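# Put a slip sheet and module in each crate

## Task

In every crate, lay one thin slip sheet flat on the crate floor and stand one small metal module on top of that sheet, keeping the module in its current upright orientation. Afterwards, return every tool to the stand slot it came from, release it, and withdraw the arm well away from all tools (a tool still locked on counts as arm).

## Robot and tools

Robot: one arm with seven joints (waist, shoulder, upper arm roll, elbow, forearm roll, wrist pitch, wrist roll; ranges in rad: ±2.792, ±2.269, ±2.967, -1.867..2.688, ±2.967, -1.396..4.538, ±2.967). The wrist carries a tool changer. Interchangeable tools hang in stand slots: grip50 (two-finger, 50 mm stroke), grip85 (two-finger, 85 mm) and cup (suction). tool_id reports which is on: grip50, grip85, cup or none.

Frame: the scene frame has its origin on the table top beneath the arm base, +z up, +y to the left when facing along +x. end_effector_position is always the centre of the changer's flat face, in metres. Its z axis points out from the arm. Tool points, in mm along the face's x, y, z: grip50 grip point (0, -25, 180); grip85 grip point (0, 0, 173) closed, 13 mm closer when fully open; cup rim centre (0, 0, 175). Both grippers close along face x. The printed position can be a bit wrong, worse at long reach.

The row: every command is a list of 15 numbers for the single arm: x, y, z (absolute target position of the changer face, scene frame, metres), qw, qx, qy, qz (absolute target orientation, w first), then lock, grip50_position, grip50_force_limit, grip50_speed, grip85_position, grip85_force_limit, grip85_speed, cup_suction, each of these eight in [-1, 1]. Send the wanted quaternion in every row rather than copying a drifted one. A target farther than 0.6 m from the last reported position along any face axis is refused. Each control step, the commanded pose is clipped to within 70 mm and 16 degrees of the measured pose; position wins over orientation if both cannot be met.

Tool-related numbers: lock > 0 locks a plate sitting on the face, < 0 unlocks, 0 keeps the previous command; each takes about 1 s. Gripper position: +1 fully open; grip50 pads meet near -0.65, grip85 near -0.8; -1 closes until stopped (use -1 to grip). force_limit runs from 20 N at -1 up to 185 N (grip50) or 235 N (grip85) at +1; speed from about 20 to 150 mm/s. cup_suction above 0.01 is on, 0.01 or less off and vents. Tool commands act only while that tool is on and ready.

Tools to call:
- execute_actions: actions is a list with zero or one item. Empty list: just report state. Action: {"rows": [...1 to 15 rows], "steps": up to 15}; each step is 1/30 s, one row per step, last row repeated. Wait: {"steps": n}, n up to 300, counted from the previous result including your reply time. Optional pictures true/false.
- move: target is one 15-number row (absolute pose as above); speed in m/s, 0.002 to 0.5, default 0.25, turning limited to twice that in rad/s. Straight path of 0.5 to 10 s; it does not avoid obstacles, can overshoot speed near a straight arm. Faster contact or a target deeper past contact means a harder push. Result adds a move: line (done, off_target, moving, held, fault) with limits (paced = pose clipped; held = some steps blocked) and distance to target.
- wait: seconds, 0 to 10; sends nothing new.
- zoom_image: camera cam_high or cam_wrist, region [x0, y0, x1, y1] pixels from the top-left, at most 504 x 504.
- finished_scene: scene number; ends and grades the current scene, irreversible.

Results: a state line with face pose and linear/angular velocities; joint positions and torques (torques include offsets, friction and noise); tool readings (n/a until the tool is ready); plate_near, locked, unlocked, in_stand, unlock_refused; "pose unreachable" when the clearance check altered a command; HELD marking steps not sent; "Hand target" giving where the controller currently drives. After a big move the arm may still be short; check and resend. Images: cam_high then cam_wrist, 504x504.

Picking a tool: align the face with the plate within about 1 mm and 1 degree, face -y toward the fork's open side. When plate_near = 1 send lock +1 until locked = 1. The gripper then cycles closed and open by itself, so hold nothing. Lift 10 to 30 mm (about 20), slide at least 110 mm along face -y out of the fork, then rise. Returning: same path backwards; with in_stand = 1 stay still, lock -1, wait for unlocked = 1. Unlocking anywhere else is refused. Slots are 180 mm apart; fork arms lie 40 to 70 mm either side along face x, tips 45 mm toward the open side, tops 18 mm below a hung plate's face. Changer is 63 mm wide; its contact block sticks out 46 mm on face -y, lock motor 58 mm on +y.

Gripping: hold position at -1 and check object_status = 2 (0 moving, 1 stopped opening, 2 stopped closing, 3 at target or pads met; thin items may show 3). Any position change of 0.01 or more resets status. Opening in mm: grip50 ≈ (250 - measured) × 0.202; grip85 counts: 78 ≈ 60 mm, 130 ≈ 40, 180 ≈ 20, 230 pads meet. Cup: seal the whole rim on a smooth flat area away from edges; cup_part_present = 1 above 0.50 vacuum; the cup pulls the part up to 12 mm closer. To release, set down, suction off, rise 15 mm. Unlocking the cup drops its load.

Avoid: contact torque over joint limits (waist, shoulder 107; upper arm roll, elbow 55.6; other three 33.9 N m, held weight included) or 200 N outside force, both stop the arm 10 s. Motors warn at 65 °C and brake at 80 °C. Never push anything off the table; avoid drops, slips, slams and hard pushes. Loose objects may occasionally get nudged.

Each tool is called in YAML: its name, and indented under it one key for each argument.

## Session

execute_actions:
  actions: []

Scene clock: 0.00 s of 15600.00 s.
end_effector_position=(+0.2744, -0.0539, +0.1630) locked=0 unlocked=1 plate_near=0 in_stand=0 unlock_refused=0 tool_id=none grip50_position_measured=n/a grip50_object_status=n/a grip85_position_measured=n/a grip85_object_status=n/a cup_suction_measured=n/a cup_part_present=n/a end_effector_quat_wxyz=(+0.464, +0.761, +0.239, -0.385) end_effector_velocity=(-0.000, -0.000, +0.000) end_effector_angular_velocity=(-0.000, -0.000, -0.000)
Joint positions: [ 0.363 -0.732  0.049  2.516 -0.798  0.334  0.688]
Joint velocities: [ 0.  0. -0.  0.  0. -0.  0.]
Joint torques (N m, as the joint torque sensors report them, + toward a larger angle): no reading
Hand target: +0.274, -0.054, +0.163; +0.464, +0.761, +0.239, -0.385

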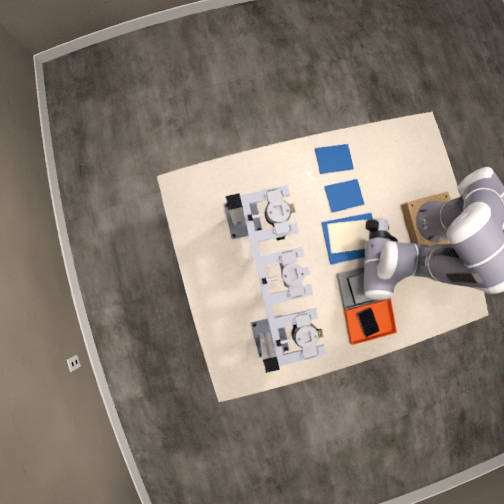

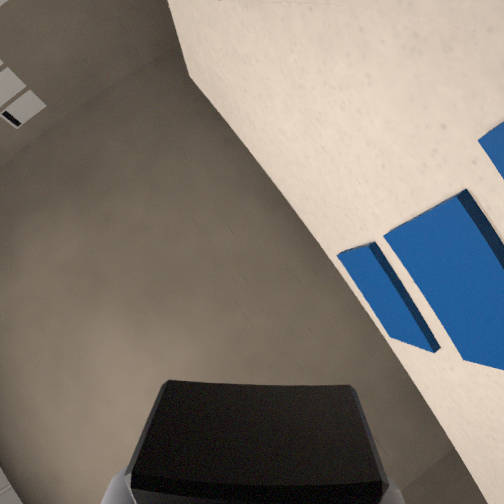

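zoom_image:
  camera: "cam_high"
  region: [200, 120, 480, 400]

Region (200, 120, 480, 400) of cam_high's 504x504 image, scaled by 1.800, with more detail than that image has.

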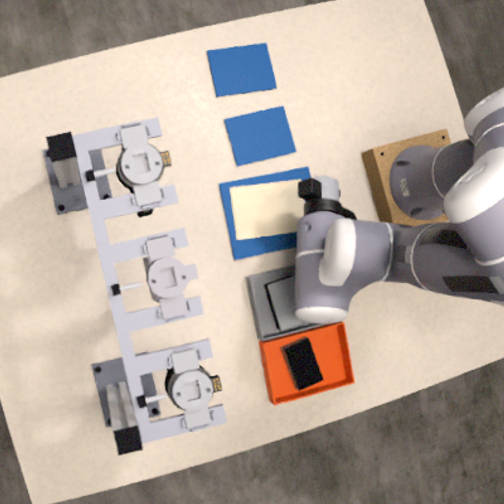

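move:
  target: [0.35,0.0,0.55,0,0.7071,0.7071,0,0,1,0,0,1,0,0,0]

Scene clock: 8.43 s of 15600.00 s.
end_effector_position=(+0.3480, -0.0005, +0.5514) locked=0 unlocked=1 plate_near=0 in_stand=0 unlock_refused=0 tool_id=none grip50_position_measured=n/a grip50_object_status=n/a grip85_position_measured=n/a grip85_object_status=n/a cup_suction_measured=n/a cup_part_present=n/a end_effector_quat_wxyz=(-0.000, +0.707, +0.707, -0.000) end_effector_velocity=(+0.000, +0.000, +0.000) end_effector_angular_velocity=(-0.000, -0.001, -0.001)
Joint positions: [ 0.162  0.456  0.122  2.259  0.053  0.246 -1.292]
Joint velocities: [ 0.     0.     0.    -0.    -0.001  0.     0.001]
Joint torques (N m, as the joint torque sensors report them, + toward a larger angle): [ -1.81  13.35  -0.65 -30.21  -4.36   3.61   0.9 ]
Hand target: +0.348, -0.001, +0.551; -0.000, +0.708, +0.707, -0.000
Off the commanded pose: 0.003 m, 0 deg.
move: done

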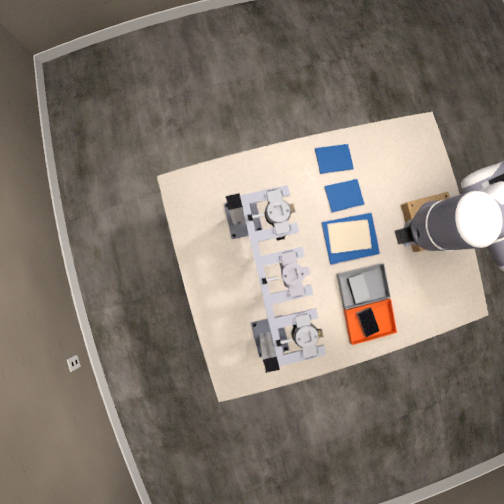

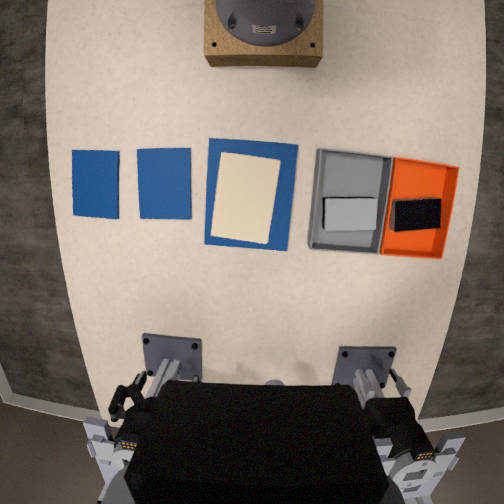

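zoom_image:
  camera: "cam_wrist"
  region: [200, 120, 480, 280]

move:
  target: [0.55,0.0,0.55,0,0.7071,0.7071,0,0,1,0,0,1,0,0,0]

Region (200, 120, 480, 280) of cam_wrist's 504x504 image, scaled by 1.800, with more detail than that image has; it fills the top 288 rows of this view, and the rest is white.

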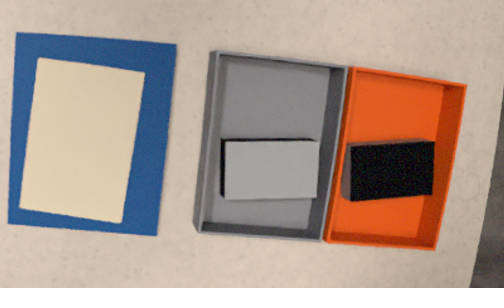

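Scene clock: 13.67 s of 15600.00 s.
end_effector_position=(+0.5502, +0.0003, +0.5507) locked=0 unlocked=1 plate_near=0 in_stand=0 unlock_refused=0 tool_id=none grip50_position_measured=n/a grip50_object_status=n/a grip85_position_measured=n/a grip85_object_status=n/a cup_suction_measured=n/a cup_part_present=n/a end_effector_quat_wxyz=(+0.000, +0.707, +0.707, -0.000) end_effector_velocity=(-0.000, -0.000, +0.001) end_effector_angular_velocity=(-0.000, -0.001, +0.001)
Joint positions: [ 0.208 -0.069 -0.017  1.818 -0.001  0.328 -1.361]
Joint velocities: [ 0.     0.002  0.     0.001 -0.001 -0.    -0.001]
Joint torques (N m, as the joint torque sensors report them, + toward a larger angle): [ -0.33  38.68   0.65 -30.05  -4.12   3.39  -0.12]
Hand target: +0.550, +0.000, +0.551; +0.000, +0.707, +0.707, -0.000
Off the commanded pose: 0.001 m, 0 deg.
move: done

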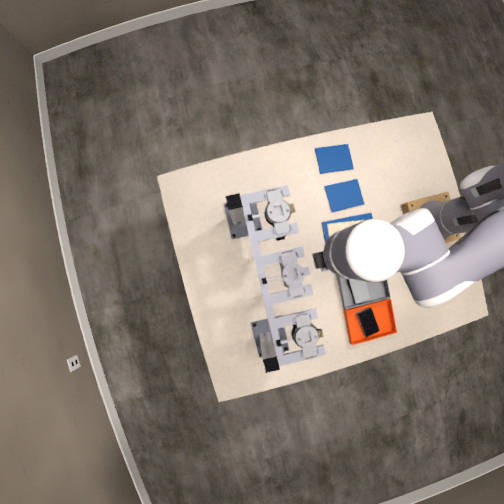

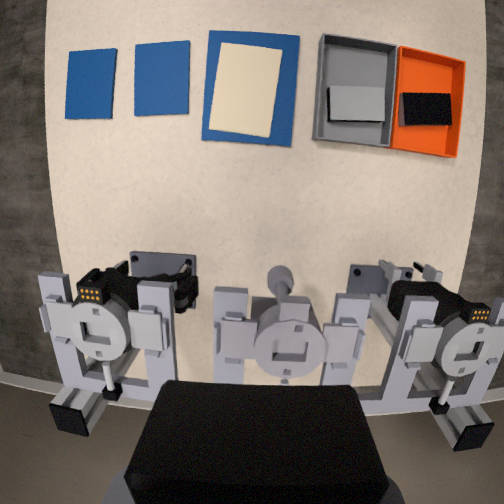

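move:
  target: [0.65,0.03,0.45,0,0.7071,0.7071,0,0,1,0,0,1,0,0,0]

Scene clock: 24.17 s of 15600.00 s.
end_effector_position=(+0.6503, +0.0305, +0.4502) locked=0 unlocked=1 plate_near=0 in_stand=0 unlock_refused=0 tool_id=none grip50_position_measured=n/a grip50_object_status=n/a grip85_position_measured=n/a grip85_object_status=n/a cup_suction_measured=n/a cup_part_present=n/a end_effector_quat_wxyz=(-0.000, +0.707, +0.707, -0.000) end_effector_velocity=(-0.000, +0.000, -0.000) end_effector_angular_velocity=(+0.001, +0.000, +0.000)
Joint positions: [ 0.239 -0.404 -0.04   1.653  0.016  0.497 -1.359]
Joint velocities: [-0.     0.    -0.    -0.     0.001 -0.    -0.001]
Joint torques (N m, as the joint torque sensors report them, + toward a larger angle): [ -1.18  53.24  -0.72 -29.63  -4.01   3.05  -0.63]
Hand target: +0.650, +0.030, +0.450; +0.000, +0.707, +0.707, -0.000
Off the commanded pose: 0.001 m, 0 deg.
move: done

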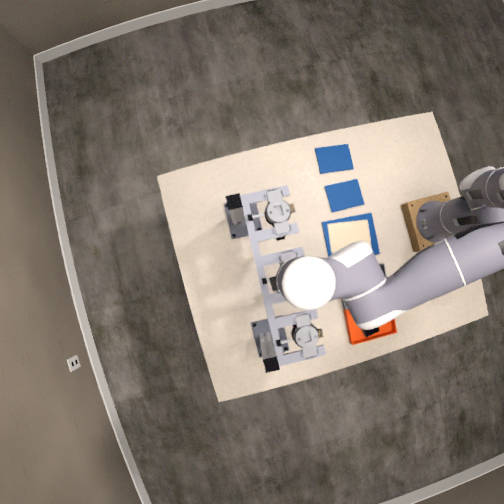

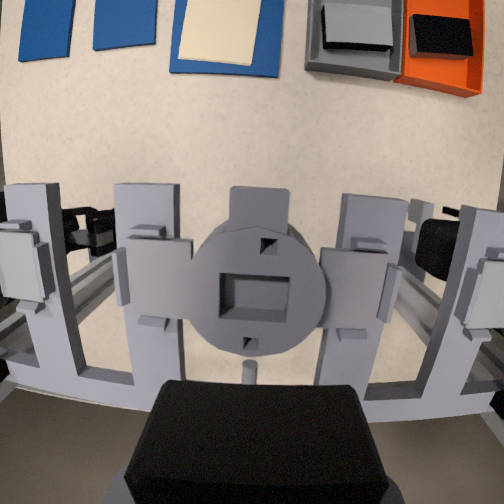

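move:
  target: [0.65,0.028,0.40,0,0.7225,0.6914,0,0,1,0,0,1,0,0,0]
  speed: 0.1

Scene clock: 33.53 s of 15600.00 s.
end_effector_position=(+0.6501, +0.0280, +0.3998) locked=0 unlocked=1 plate_near=0 in_stand=0 unlock_refused=0 tool_id=none grip50_position_measured=n/a grip50_object_status=n/a grip85_position_measured=n/a grip85_object_status=n/a cup_suction_measured=n/a cup_part_present=n/a end_effector_quat_wxyz=(-0.000, +0.722, +0.692, -0.000) end_effector_velocity=(-0.000, -0.000, +0.000) end_effector_angular_velocity=(+0.000, +0.000, -0.001)
Joint positions: [ 0.241 -0.464 -0.047  1.707  0.024  0.611 -1.324]
Joint velocities: [-0.     0.    -0.     0.     0.    -0.     0.001]
Joint torques (N m, as the joint torque sensors report them, + toward a larger angle): [  0.01  55.08  -1.05 -28.21  -3.87   3.71   1.11]
Hand target: +0.650, +0.028, +0.400; -0.000, +0.722, +0.691, +0.000
Off the commanded pose: 0.000 m, 0 deg.
move: done

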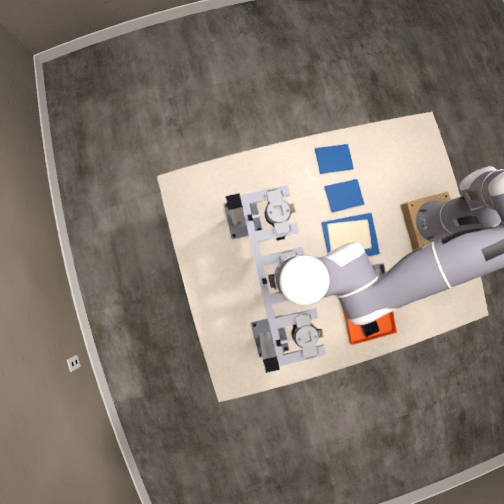

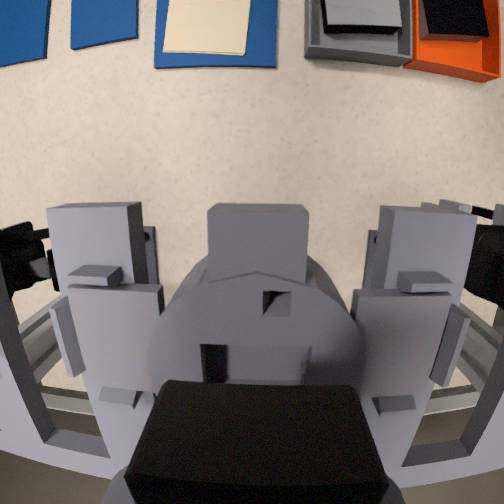

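move:
  target: [0.632,0.028,0.375,0,0.7225,0.6914,0,0,1,0,0,1,0,0,0]
  speed: 0.03

Scene clock: 41.43 s of 15600.00 s.
end_effector_position=(+0.6323, +0.0279, +0.3751) locked=0 unlocked=1 plate_near=0 in_stand=0 unlock_refused=0 tool_id=none grip50_position_measured=n/a grip50_object_status=n/a grip85_position_measured=n/a grip85_object_status=n/a cup_suction_measured=n/a cup_part_present=n/a end_effector_quat_wxyz=(+0.000, +0.722, +0.692, +0.000) end_effector_velocity=(-0.000, -0.000, +0.000) end_effector_angular_velocity=(-0.001, +0.000, +0.001)
Joint positions: [ 0.247 -0.462 -0.046  1.789  0.024  0.692 -1.318]
Joint velocities: [-0.     0.    -0.     0.    -0.001 -0.    -0.   ]
Joint torques (N m, as the joint torque sensors report them, + toward a larger angle): [  0.23  52.09  -0.18 -25.22  -3.01   3.35   1.13]
Hand target: +0.632, +0.028, +0.375; -0.000, +0.722, +0.691, +0.000
Off the commanded pose: 0.000 m, 0 deg.
move: done

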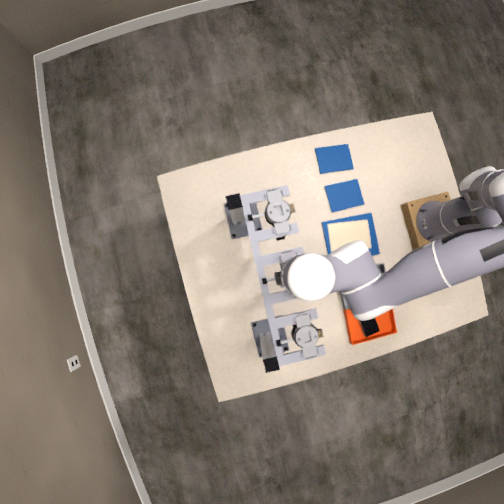

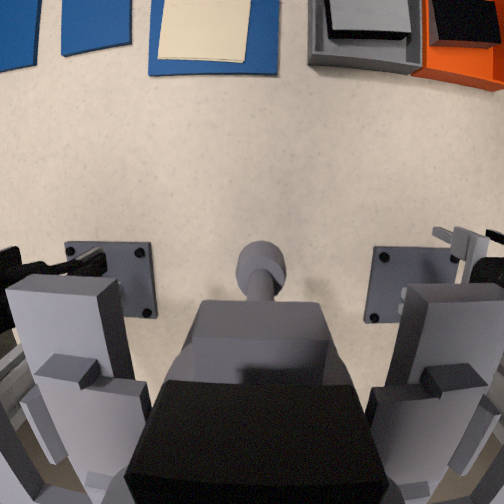

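move:
  target: [0.636,0.028,0.365,0,0.7225,0.6914,0,0,1,0,0,1,0,0,0]
  speed: 0.01

Scene clock: 47.20 s of 15600.00 s.
end_effector_position=(+0.6359, +0.0281, +0.3649) locked=0 unlocked=1 plate_near=1 in_stand=1 unlock_refused=0 tool_id=none grip50_position_measured=n/a grip50_object_status=n/a grip85_position_measured=n/a grip85_object_status=n/a cup_suction_measured=n/a cup_part_present=n/a end_effector_quat_wxyz=(-0.000, +0.723, +0.691, -0.000) end_effector_velocity=(-0.000, +0.000, -0.000) end_effector_angular_velocity=(+0.001, -0.000, -0.001)
Joint positions: [ 0.246 -0.486 -0.046  1.783  0.025  0.708 -1.32 ]
Joint velocities: [ 0.     0.    -0.     0.     0.001  0.     0.   ]
Joint torques (N m, as the joint torque sensors report them, + toward a larger angle): [ -1.49  51.8   -0.01 -27.24  -2.99   3.69  -0.76]
Hand target: +0.636, +0.028, +0.365; +0.000, +0.722, +0.691, -0.000
Off the commanded pose: 0.000 m, 0 deg.
move: done

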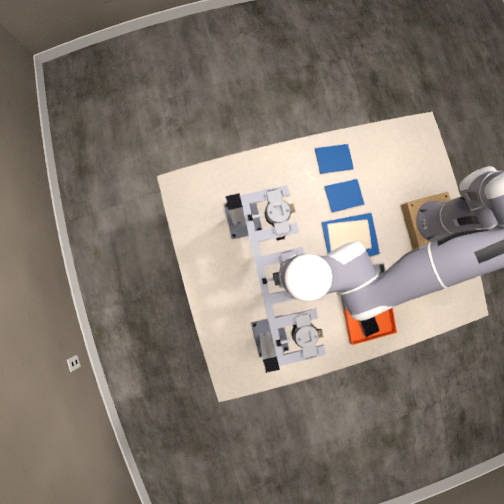

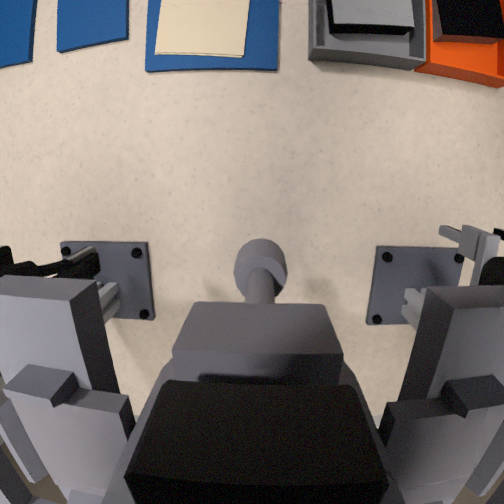

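Lucky. Lock.

execute_actions:
  actions:
    - {"rows":[[0.636,0.028,0.365,0,0.7225,0.6914,0,1,1,0,0,1,0,0,0]],"steps":15}
  pictures: false

execute_actions:
  actions:
    - {"steps":30}
  pictures: false

move:
  target: [0.636,0.028,0.385,0,0.7225,0.6914,0,0,1,0,0,1,0,0,0]
  speed: 0.03

move:
  target: [0.506,0.034,0.385,0,0.7225,0.6914,0,0,1,0,0,1,0,0,0]
  speed: 0.08

move:
  target: [0.38,0.24,0.40,0,0.7071,0.7071,0,0,1,0,0,1,0,0,0]

Scene clock: 53.37 s of 15600.00 s.
end_effector_position=(+0.6359, +0.0280, +0.3649) locked=0 unlocked=0 plate_near=1 in_stand=1 unlock_refused=0 tool_id=none grip50_position_measured=n/a grip50_object_status=n/a grip85_position_measured=n/a grip85_object_status=n/a cup_suction_measured=n/a cup_part_present=n/a end_effector_quat_wxyz=(-0.000, +0.723, +0.691, -0.000) end_effector_velocity=(-0.001, -0.000, -0.003) end_effector_angular_velocity=(+0.001, +0.005, -0.002)
Joint positions: [ 0.246 -0.486 -0.046  1.783  0.025  0.708 -1.32 ]
Joint velocities: [-0.    -0.003 -0.     0.001  0.003 -0.     0.   ]
Joint torques (N m, as the joint torque sensors report them, + toward a larger angle): [ -2.66  53.43  -0.1  -26.47  -3.37   3.92  -0.55]
Hand target: +0.636, +0.028, +0.365; +0.000, +0.722, +0.691, -0.000
Off the commanded pose: 0.000 m, 0 deg.
Steps of this call (steps 1 to 170: nothing new was sent; steps 171 to 185: all 15 steps of this action). Readings (end_effector_position | what the end effector reports):
171: (+0.6359, +0.0281, +0.3649) | locked=0 unlocked=0 plate_near=1 in_stand=1 unlock_refused=0 tool_id=none grip50_position_measured=n/a grip50_object_status=n/a grip85_position_measured=n/a grip85_object_status=n/a cup_suction_measured=n/a cup_part_present=n/a
172: (+0.6359, +0.0281, +0.3649) | locked=0 unlocked=0 plate_near=1 in_stand=1 unlock_refused=0 tool_id=none grip50_position_measured=n/a grip50_object_status=n/a grip85_position_measured=n/a grip85_object_status=n/a cup_suction_measured=n/a cup_part_present=n/a
174: (+0.6359, +0.0280, +0.3649) | locked=0 unlocked=0 plate_near=1 in_stand=1 unlock_refused=0 tool_id=none grip50_position_measured=n/a grip50_object_status=n/a grip85_position_measured=n/a grip85_object_status=n/a cup_suction_measured=n/a cup_part_present=n/a
178: (+0.6359, +0.0280, +0.3649) | locked=0 unlocked=0 plate_near=1 in_stand=1 unlock_refused=0 tool_id=none grip50_position_measured=n/a grip50_object_status=n/a grip85_position_measured=n/a grip85_object_status=n/a cup_suction_measured=n/a cup_part_present=n/a
185: the state above

Scene clock: 54.37 s of 15600.00 s.
end_effector_position=(+0.6360, +0.0280, +0.3650) locked=1 unlocked=0 plate_near=1 in_stand=1 unlock_refused=0 tool_id=cup grip50_position_measured=n/a grip50_object_status=n/a grip85_position_measured=n/a grip85_object_status=n/a cup_suction_measured=n/a cup_part_present=n/a end_effector_quat_wxyz=(+0.000, +0.723, +0.691, -0.000) end_effector_velocity=(-0.000, +0.000, -0.000) end_effector_angular_velocity=(+0.000, +0.000, +0.000)
Joint positions: [ 0.246 -0.486 -0.046  1.783  0.025  0.708 -1.32 ]
Joint velocities: [ 0.    -0.     0.     0.     0.001 -0.    -0.001]
Joint torques (N m, as the joint torque sensors report them, + toward a larger angle): [ -1.78  58.98  -0.33 -29.69  -3.65   3.96   0.05]
Hand target: +0.636, +0.028, +0.365; +0.000, +0.722, +0.691, -0.000
Off the commanded pose: 0.000 m, 0 deg.
Steps of this call (steps 1 to 30: nothing new was sent). Readings (end_effector_position | what the end effector reports):
1: (+0.6359, +0.0280, +0.3648) | locked=0 unlocked=0 plate_near=1 in_stand=1 unlock_refused=0 tool_id=none grip50_position_measured=n/a grip50_object_status=n/a grip85_position_measured=n/a grip85_object_status=n/a cup_suction_measured=n/a cup_part_present=n/a
2: (+0.6359, +0.0280, +0.3647) | locked=0 unlocked=0 plate_near=1 in_stand=1 unlock_refused=0 tool_id=none grip50_position_measured=n/a grip50_object_status=n/a grip85_position_measured=n/a grip85_object_status=n/a cup_suction_measured=n/a cup_part_present=n/a
4: (+0.6358, +0.0280, +0.3646) | locked=0 unlocked=0 plate_near=1 in_stand=1 unlock_refused=0 tool_id=none grip50_position_measured=n/a grip50_object_status=n/a grip85_position_measured=n/a grip85_object_status=n/a cup_suction_measured=n/a cup_part_present=n/a
8: (+0.6359, +0.0280, +0.3646) | locked=0 unlocked=0 plate_near=1 in_stand=1 unlock_refused=0 tool_id=none grip50_position_measured=n/a grip50_object_status=n/a grip85_position_measured=n/a grip85_object_status=n/a cup_suction_measured=n/a cup_part_present=n/a
30: the state above

Scene clock: 55.27 s of 15600.00 s.
end_effector_position=(+0.6359, +0.0281, +0.3851) locked=1 unlocked=0 plate_near=1 in_stand=0 unlock_refused=0 tool_id=cup grip50_position_measured=n/a grip50_object_status=n/a grip85_position_measured=n/a grip85_object_status=n/a cup_suction_measured=0.01 cup_part_present=0 end_effector_quat_wxyz=(+0.000, +0.722, +0.692, +0.000) end_effector_velocity=(+0.000, -0.000, -0.000) end_effector_angular_velocity=(+0.000, -0.000, +0.000)
Joint positions: [ 0.246 -0.455 -0.046  1.769  0.023  0.664 -1.319]
Joint velocities: [-0.    -0.    -0.    -0.     0.001  0.    -0.001]
Joint torques (N m, as the joint torque sensors report them, + toward a larger angle): [ -0.88  57.11  -1.7  -30.24  -4.16   3.75   0.99]
Hand target: +0.636, +0.028, +0.385; +0.000, +0.723, +0.691, -0.000
Off the commanded pose: 0.000 m, 0 deg.
move: done

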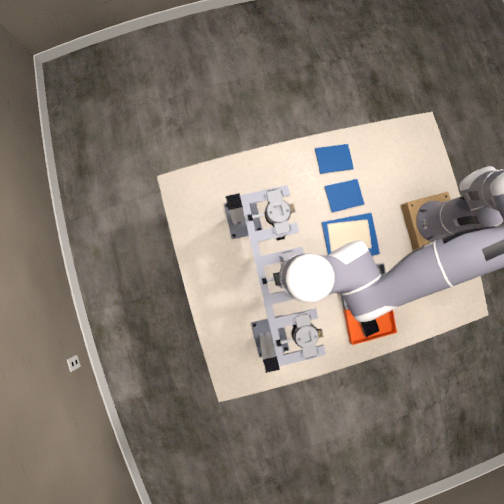

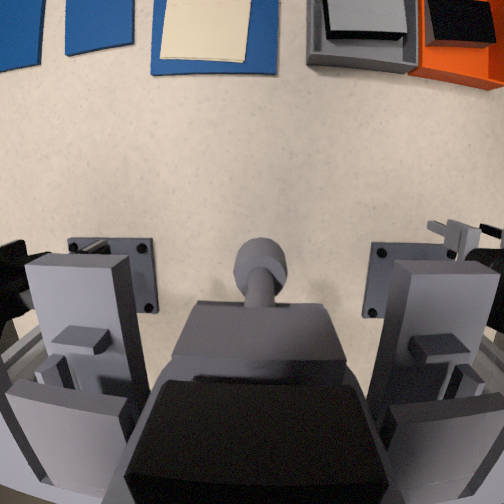

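Scene clock: 57.17 s of 15600.00 s.
end_effector_position=(+0.5059, +0.0337, +0.3844) locked=1 unlocked=0 plate_near=1 in_stand=0 unlock_refused=0 tool_id=cup grip50_position_measured=n/a grip50_object_status=n/a grip85_position_measured=n/a grip85_object_status=n/a cup_suction_measured=0.01 cup_part_present=0 end_effector_quat_wxyz=(-0.000, +0.722, +0.691, +0.000) end_effector_velocity=(-0.000, +0.000, -0.000) end_effector_angular_velocity=(+0.001, +0.001, +0.000)
Joint positions: [ 0.279 -0.186 -0.003  2.174 -0.002  0.801 -1.232]
Joint velocities: [-0.    -0.001  0.    -0.     0.001 -0.    -0.001]
Joint torques (N m, as the joint torque sensors report them, + toward a larger angle): [ -0.59  40.64  -0.26 -28.69  -3.75   4.46   0.85]
Hand target: +0.506, +0.034, +0.384; -0.000, +0.722, +0.691, +0.000
Off the commanded pose: 0.001 m, 0 deg.
move: done

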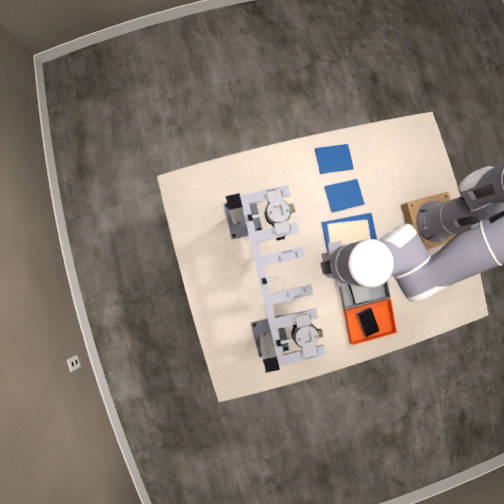

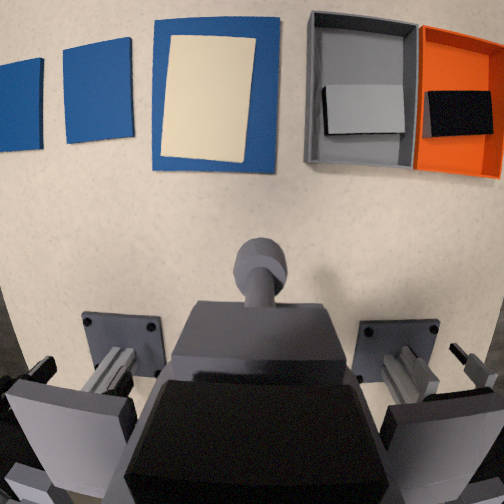

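Scene clock: 58.50 s of 15600.00 s.
end_effector_position=(+0.3793, +0.2403, +0.4000) locked=1 unlocked=0 plate_near=1 in_stand=0 unlock_refused=0 tool_id=cup grip50_position_measured=n/a grip50_object_status=n/a grip85_position_measured=n/a grip85_object_status=n/a cup_suction_measured=0.01 cup_part_present=0 end_effector_quat_wxyz=(-0.001, +0.707, +0.707, +0.001) end_effector_velocity=(+0.000, -0.000, +0.000) end_effector_angular_velocity=(-0.000, -0.000, -0.000)
Joint positions: [ 0.557 -0.063  0.248  2.284 -0.032  0.784 -0.725]
Joint velocities: [-0. -0. -0. -0. -0. -0. -0.]
Joint torques (N m, as the joint torque sensors report them, + toward a larger angle): [ -1.38  34.04   0.   -27.14  -3.5    4.04  -0.53]
Hand target: +0.379, +0.240, +0.400; -0.001, +0.707, +0.707, +0.000
Off the commanded pose: 0.001 m, 0 deg.
move: done

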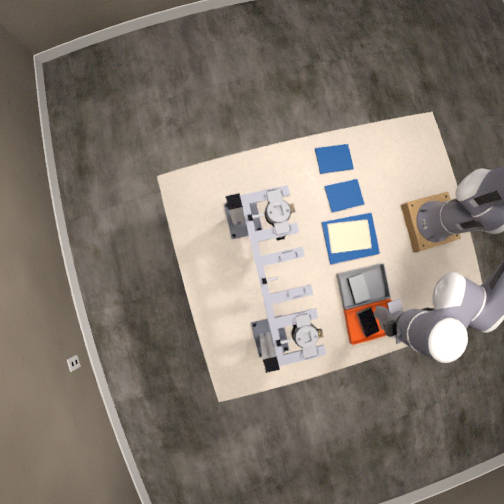

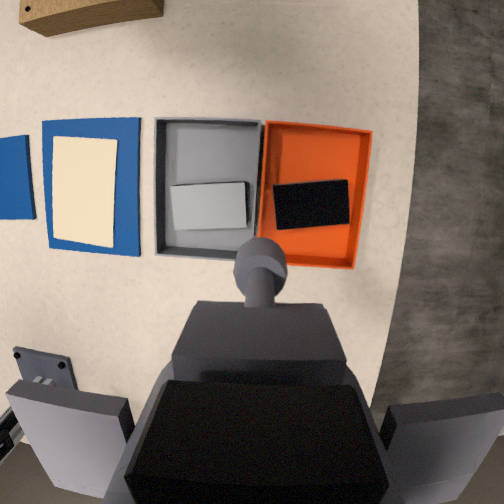

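move:
  target: [0.37,0.303,0.27,0,0.7071,0.7071,0,0,1,0,0,1,0,0,0]
  speed: 0.15

zoom_image:
  camera: "cam_wrist"
  region: [130, 130, 390, 330]

Scene clock: 63.50 s of 15600.00 s.
end_effector_position=(+0.3701, +0.3035, +0.2697) locked=1 unlocked=0 plate_near=1 in_stand=0 unlock_refused=0 tool_id=cup grip50_position_measured=n/a grip50_object_status=n/a grip85_position_measured=n/a grip85_object_status=n/a cup_suction_measured=0.01 cup_part_present=0 end_effector_quat_wxyz=(-0.000, +0.707, +0.707, -0.000) end_effector_velocity=(+0.000, -0.000, +0.000) end_effector_angular_velocity=(+0.001, -0.000, -0.002)
Joint positions: [ 0.69  -0.432  0.188  2.317 -0.224  1.171 -0.487]
Joint velocities: [-0.     0.001 -0.     0.     0.002  0.     0.   ]
Joint torques (N m, as the joint torque sensors report them, + toward a larger angle): [ -2.43  44.91   2.78 -20.13  -1.79   4.06   0.45]
Hand target: +0.370, +0.303, +0.270; -0.000, +0.707, +0.707, +0.000
Off the commanded pose: 0.001 m, 0 deg.
move: done

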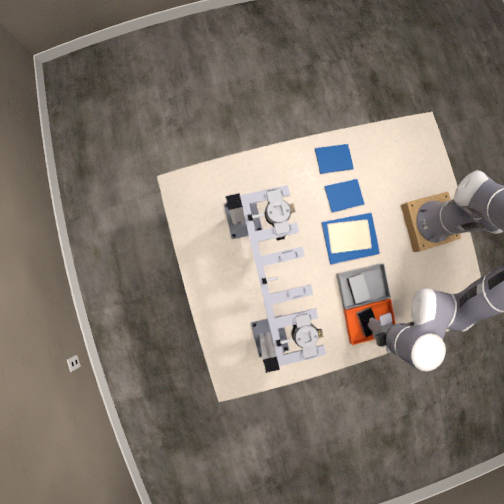

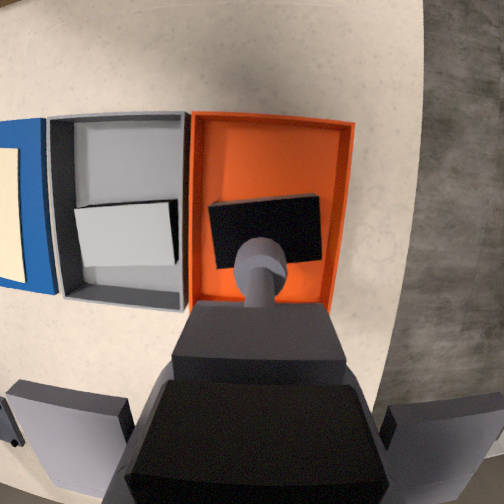

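Region (130, 130, 390, 330) of cam_wrist's 504x504 image, scaled by 1.938, with more detail than that image has; it fills the top 388 rows of this view, and the rest is white.

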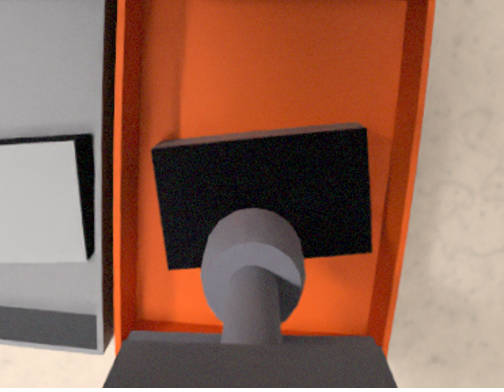

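move:
  target: [0.37,0.308,0.225,0,0.7071,0.7071,0,0,1,0,0,1,0,0,1]
  speed: 0.03

Scene clock: 67.50 s of 15600.00 s.
end_effector_position=(+0.3700, +0.3080, +0.2248) locked=1 unlocked=0 plate_near=1 in_stand=0 unlock_refused=0 tool_id=cup grip50_position_measured=n/a grip50_object_status=n/a grip85_position_measured=n/a grip85_object_status=n/a cup_suction_measured=0.01 cup_part_present=0 end_effector_quat_wxyz=(-0.000, +0.707, +0.707, -0.000) end_effector_velocity=(+0.000, +0.000, +0.000) end_effector_angular_velocity=(+0.001, -0.000, -0.001)
Joint positions: [ 0.742 -0.554  0.122  2.321 -0.273  1.299 -0.445]
Joint velocities: [ 0.     0.001 -0.    -0.     0.001  0.    -0.001]
Joint torques (N m, as the joint torque sensors report them, + toward a larger angle): [  1.45  47.3    2.06 -16.72  -1.68   4.42   1.03]
Hand target: +0.370, +0.308, +0.225; -0.000, +0.707, +0.707, +0.000
Off the commanded pose: 0.000 m, 0 deg.
move: done

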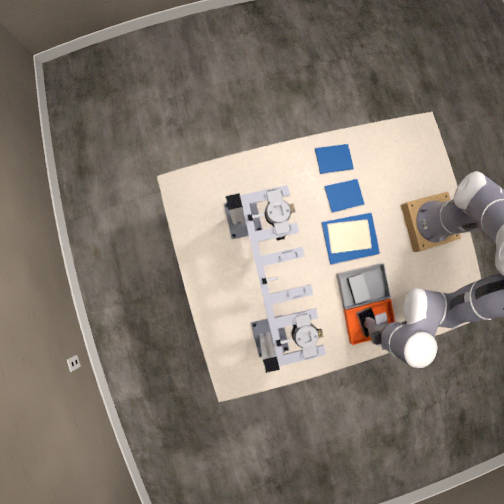

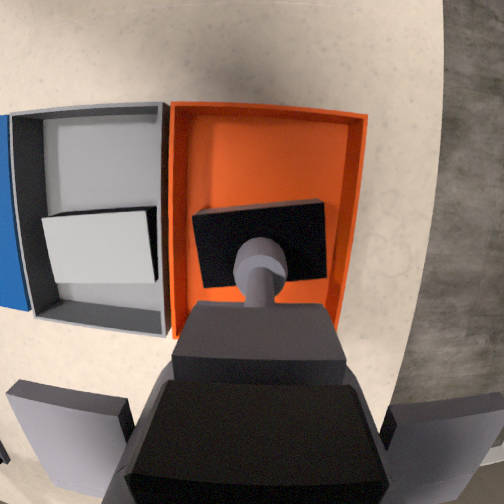

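move:
  target: [0.365,0.308,0.208,0,0.7071,0.7071,0,0,1,0,0,1,0,0,1]
  speed: 0.01

Scene clock: 70.70 s of 15600.00 s.
end_effector_position=(+0.3650, +0.3081, +0.2079) locked=1 unlocked=0 plate_near=1 in_stand=0 unlock_refused=0 tool_id=cup grip50_position_measured=n/a grip50_object_status=n/a grip85_position_measured=n/a grip85_object_status=n/a cup_suction_measured=1.00 cup_part_present=1 end_effector_quat_wxyz=(-0.000, +0.707, +0.707, -0.000) end_effector_velocity=(-0.000, +0.000, +0.000) end_effector_angular_velocity=(-0.000, -0.000, +0.000)
Joint positions: [ 0.774 -0.597  0.091  2.332 -0.282  1.356 -0.429]
Joint velocities: [ 0.     0.    -0.    -0.    -0.001  0.     0.001]
Joint torques (N m, as the joint torque sensors report them, + toward a larger angle): [  0.89  47.6    1.95 -13.89  -1.21   4.74   0.72]
Hand target: +0.365, +0.308, +0.208; -0.000, +0.707, +0.707, +0.000
Off the commanded pose: 0.000 m, 0 deg.
move: done

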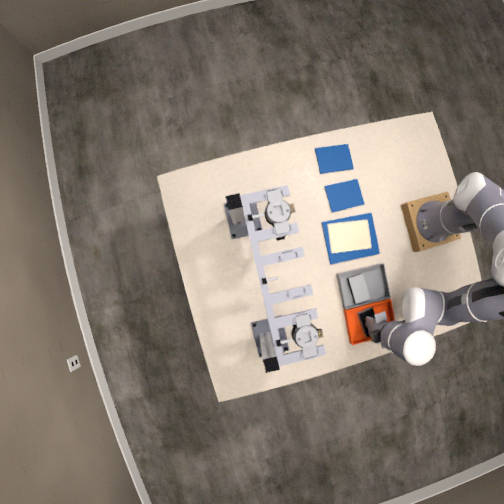

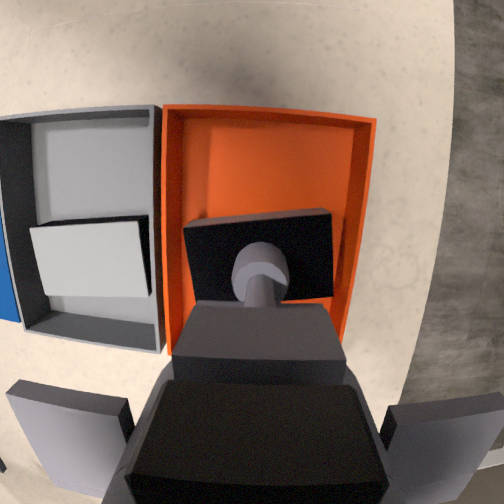

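move:
  target: [0.365,0.308,0.27,0,0.7071,0.7071,0,0,1,0,0,1,0,0,1]
  speed: 0.04

move:
  target: [0.17,0.308,0.27,0,0.7071,0.7071,0,0,1,0,0,1,0,0,1]
  speed: 0.08

Scene clock: 77.77 s of 15600.00 s.
end_effector_position=(+0.3649, +0.3078, +0.2701) locked=1 unlocked=0 plate_near=1 in_stand=0 unlock_refused=0 tool_id=cup grip50_position_measured=n/a grip50_object_status=n/a grip85_position_measured=n/a grip85_object_status=n/a cup_suction_measured=1.00 cup_part_present=1 end_effector_quat_wxyz=(+0.000, +0.707, +0.707, -0.000) end_effector_velocity=(-0.000, +0.000, -0.000) end_effector_angular_velocity=(+0.000, +0.000, +0.001)
Joint positions: [ 0.709 -0.429  0.184  2.321 -0.221  1.172 -0.473]
Joint velocities: [-0.    -0.001  0.     0.    -0.     0.001 -0.001]
Joint torques (N m, as the joint torque sensors report them, + toward a larger angle): [ -2.18  43.71   4.08 -19.66  -2.05   4.29  -0.72]
Hand target: +0.365, +0.308, +0.270; +0.000, +0.707, +0.707, -0.000
Off the commanded pose: 0.000 m, 0 deg.
move: done

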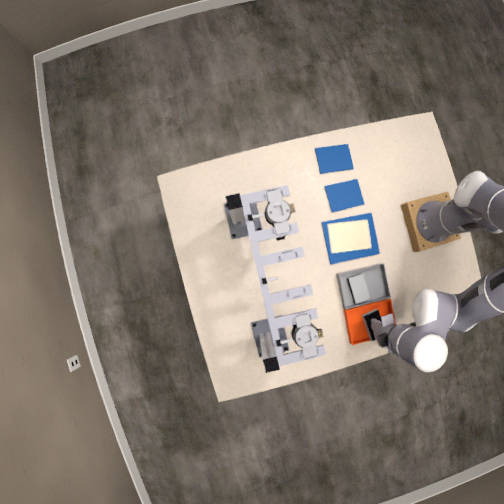

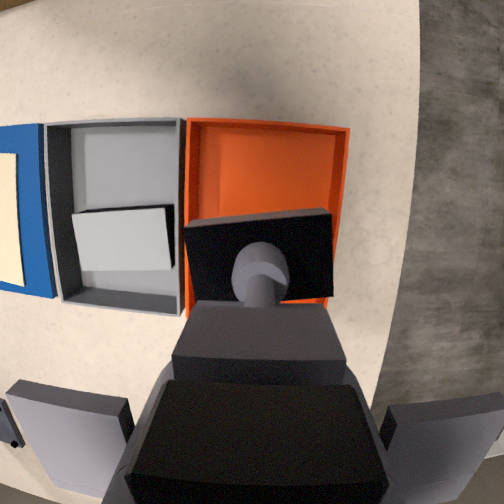

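Scene clock: 80.50 s of 15600.00 s.
end_effector_position=(+0.1694, +0.3079, +0.2694) locked=1 unlocked=0 plate_near=1 in_stand=0 unlock_refused=0 tool_id=cup grip50_position_measured=n/a grip50_object_status=n/a grip85_position_measured=n/a grip85_object_status=n/a cup_suction_measured=1.00 cup_part_present=1 end_effector_quat_wxyz=(-0.001, +0.707, +0.707, -0.000) end_effector_velocity=(+0.000, +0.000, +0.000) end_effector_angular_velocity=(+0.001, -0.000, +0.000)
Joint positions: [ 1.069 -0.266  0.21   2.678 -0.317  1.362  0.029]
Joint velocities: [-0.     0.    -0.     0.    -0.001  0.001 -0.   ]
Joint torques (N m, as the joint torque sensors report them, + toward a larger angle): [ -0.92  30.95   0.94 -14.25  -1.15   4.43   0.49]
Hand target: +0.170, +0.308, +0.269; -0.001, +0.707, +0.707, +0.000
Off the commanded pose: 0.001 m, 0 deg.
move: done

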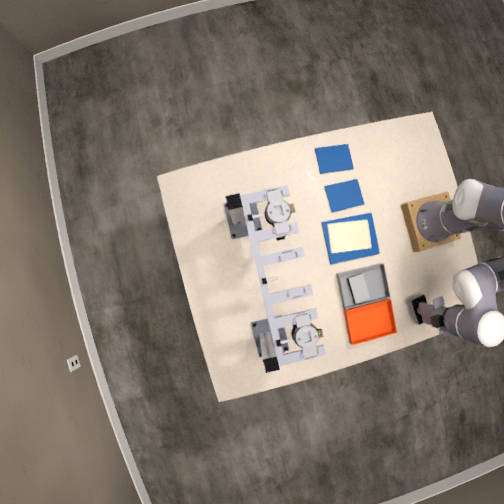

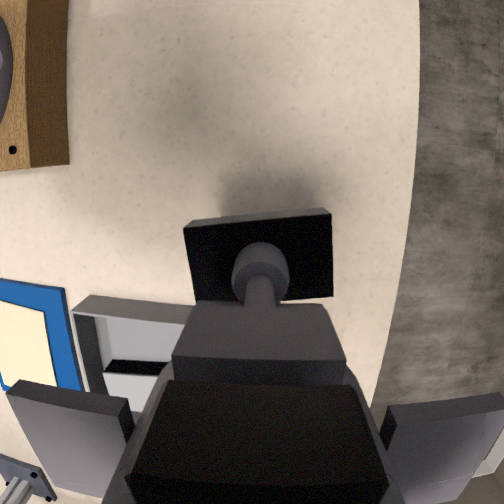

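move:
  target: [0.175,0.345,0.215,0,0.7071,0.7071,0,0,1,0,0,1,0,0,1]
  speed: 0.04

move:
  target: [0.175,0.345,0.198,0,0.7071,0.7071,0,0,1,0,0,1,0,0,1]
  speed: 0.008

Scene clock: 86.17 s of 15600.00 s.
end_effector_position=(+0.1748, +0.3452, +0.2149) locked=1 unlocked=0 plate_near=1 in_stand=0 unlock_refused=0 tool_id=cup grip50_position_measured=n/a grip50_object_status=n/a grip85_position_measured=n/a grip85_object_status=n/a cup_suction_measured=1.00 cup_part_present=1 end_effector_quat_wxyz=(-0.000, +0.707, +0.707, -0.000) end_effector_velocity=(-0.000, +0.000, +0.000) end_effector_angular_velocity=(+0.001, -0.000, +0.002)
Joint positions: [ 1.24  -0.502 -0.001  2.614 -0.441  1.547  0.126]
Joint velocities: [-0.     0.001 -0.    -0.    -0.001  0.    -0.001]
Joint torques (N m, as the joint torque sensors report them, + toward a larger angle): [ 0.65 38.66  0.72 -9.47  0.29  4.55  0.84]
Hand target: +0.175, +0.345, +0.215; -0.000, +0.707, +0.707, -0.000
Off the commanded pose: 0.000 m, 0 deg.
move: done

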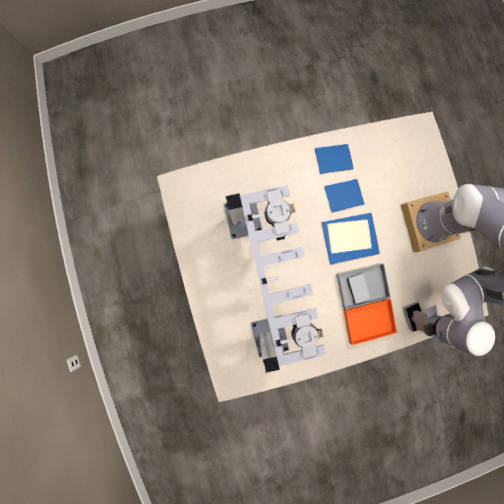

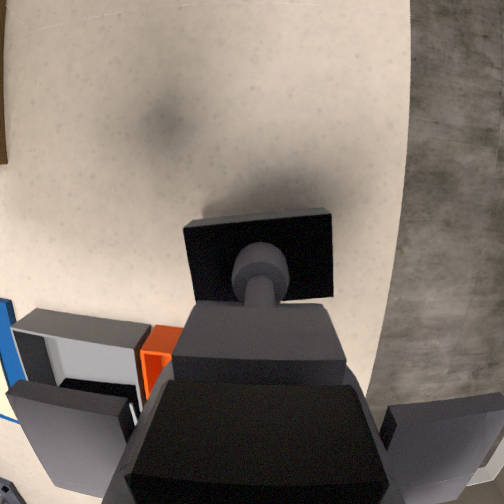

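Scene clock: 88.50 s of 15600.00 s.
end_effector_position=(+0.1749, +0.3449, +0.1978) locked=1 unlocked=0 plate_near=1 in_stand=0 unlock_refused=0 tool_id=cup grip50_position_measured=n/a grip50_object_status=n/a grip85_position_measured=n/a grip85_object_status=n/a cup_suction_measured=1.00 cup_part_present=1 end_effector_quat_wxyz=(+0.000, +0.707, +0.707, -0.000) end_effector_velocity=(+0.000, +0.000, +0.000) end_effector_angular_velocity=(+0.001, -0.000, -0.002)
Joint positions: [ 1.293 -0.568 -0.058  2.613 -0.439  1.618  0.129]
Joint velocities: [ 0.     0.     0.    -0.     0.001  0.001  0.001]
Joint torques (N m, as the joint torque sensors report them, + toward a larger angle): [ 0.73 39.29 -0.16 -8.19  0.8   4.47  0.87]
Hand target: +0.175, +0.345, +0.198; -0.000, +0.707, +0.707, -0.000
Off the commanded pose: 0.000 m, 0 deg.
move: done

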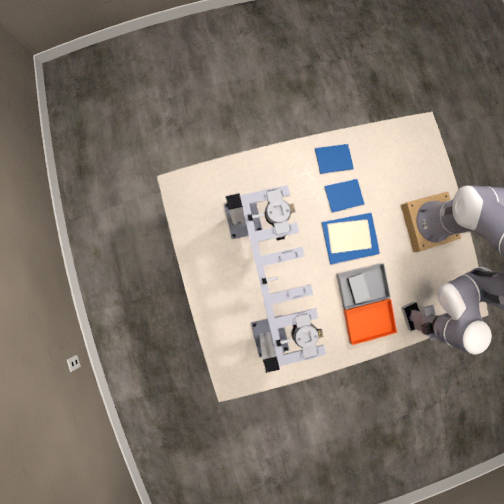

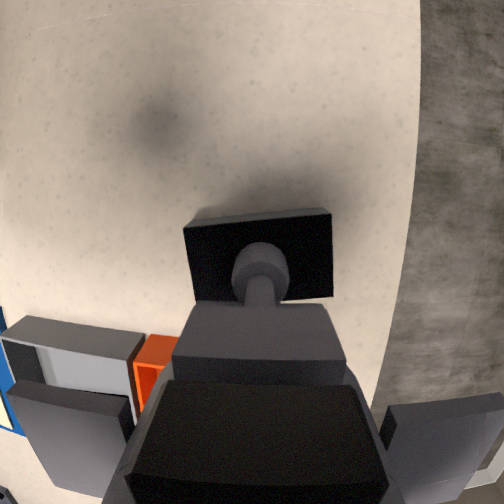

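move:
  target: [0.175,0.345,0.192,0,0.7071,0.7071,0,0,1,0,0,1,0,0,1]
  speed: 0.005

Scene clock: 91.60 s of 15600.00 s.
end_effector_position=(+0.1754, +0.3464, +0.1939) locked=1 unlocked=0 plate_near=1 in_stand=0 unlock_refused=0 tool_id=cup grip50_position_measured=n/a grip50_object_status=n/a grip85_position_measured=n/a grip85_object_status=n/a cup_suction_measured=1.00 cup_part_present=1 end_effector_quat_wxyz=(-0.002, +0.707, +0.707, +0.003) end_effector_velocity=(-0.000, -0.000, -0.000) end_effector_angular_velocity=(-0.000, -0.000, -0.000)
Joint positions: [ 1.308 -0.588 -0.074  2.611 -0.435  1.645  0.129]
Joint velocities: [ 0.  0.  0.  0.  0. -0.  0.]
Joint torques (N m, as the joint torque sensors report them, + toward a larger angle): [ 1.41 12.1   0.43 -5.85 -0.35 -0.63  0.09]
Hand target: +0.175, +0.345, +0.192; -0.000, +0.707, +0.707, -0.000
Off the commanded pose: 0.002 m, 0 deg.
move: done

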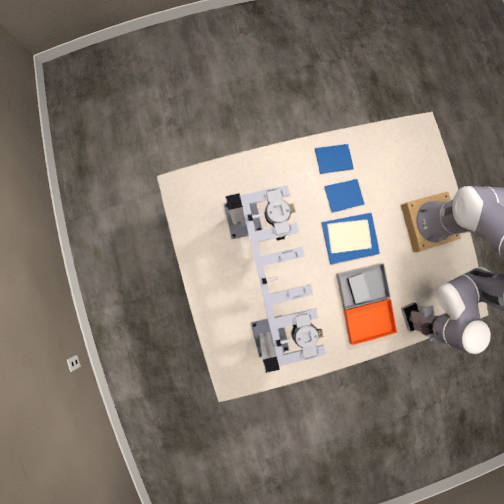

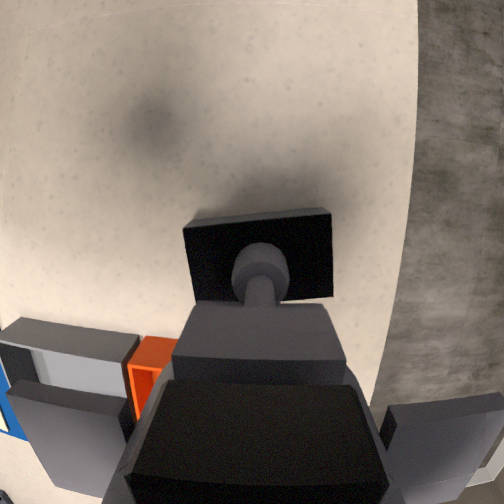

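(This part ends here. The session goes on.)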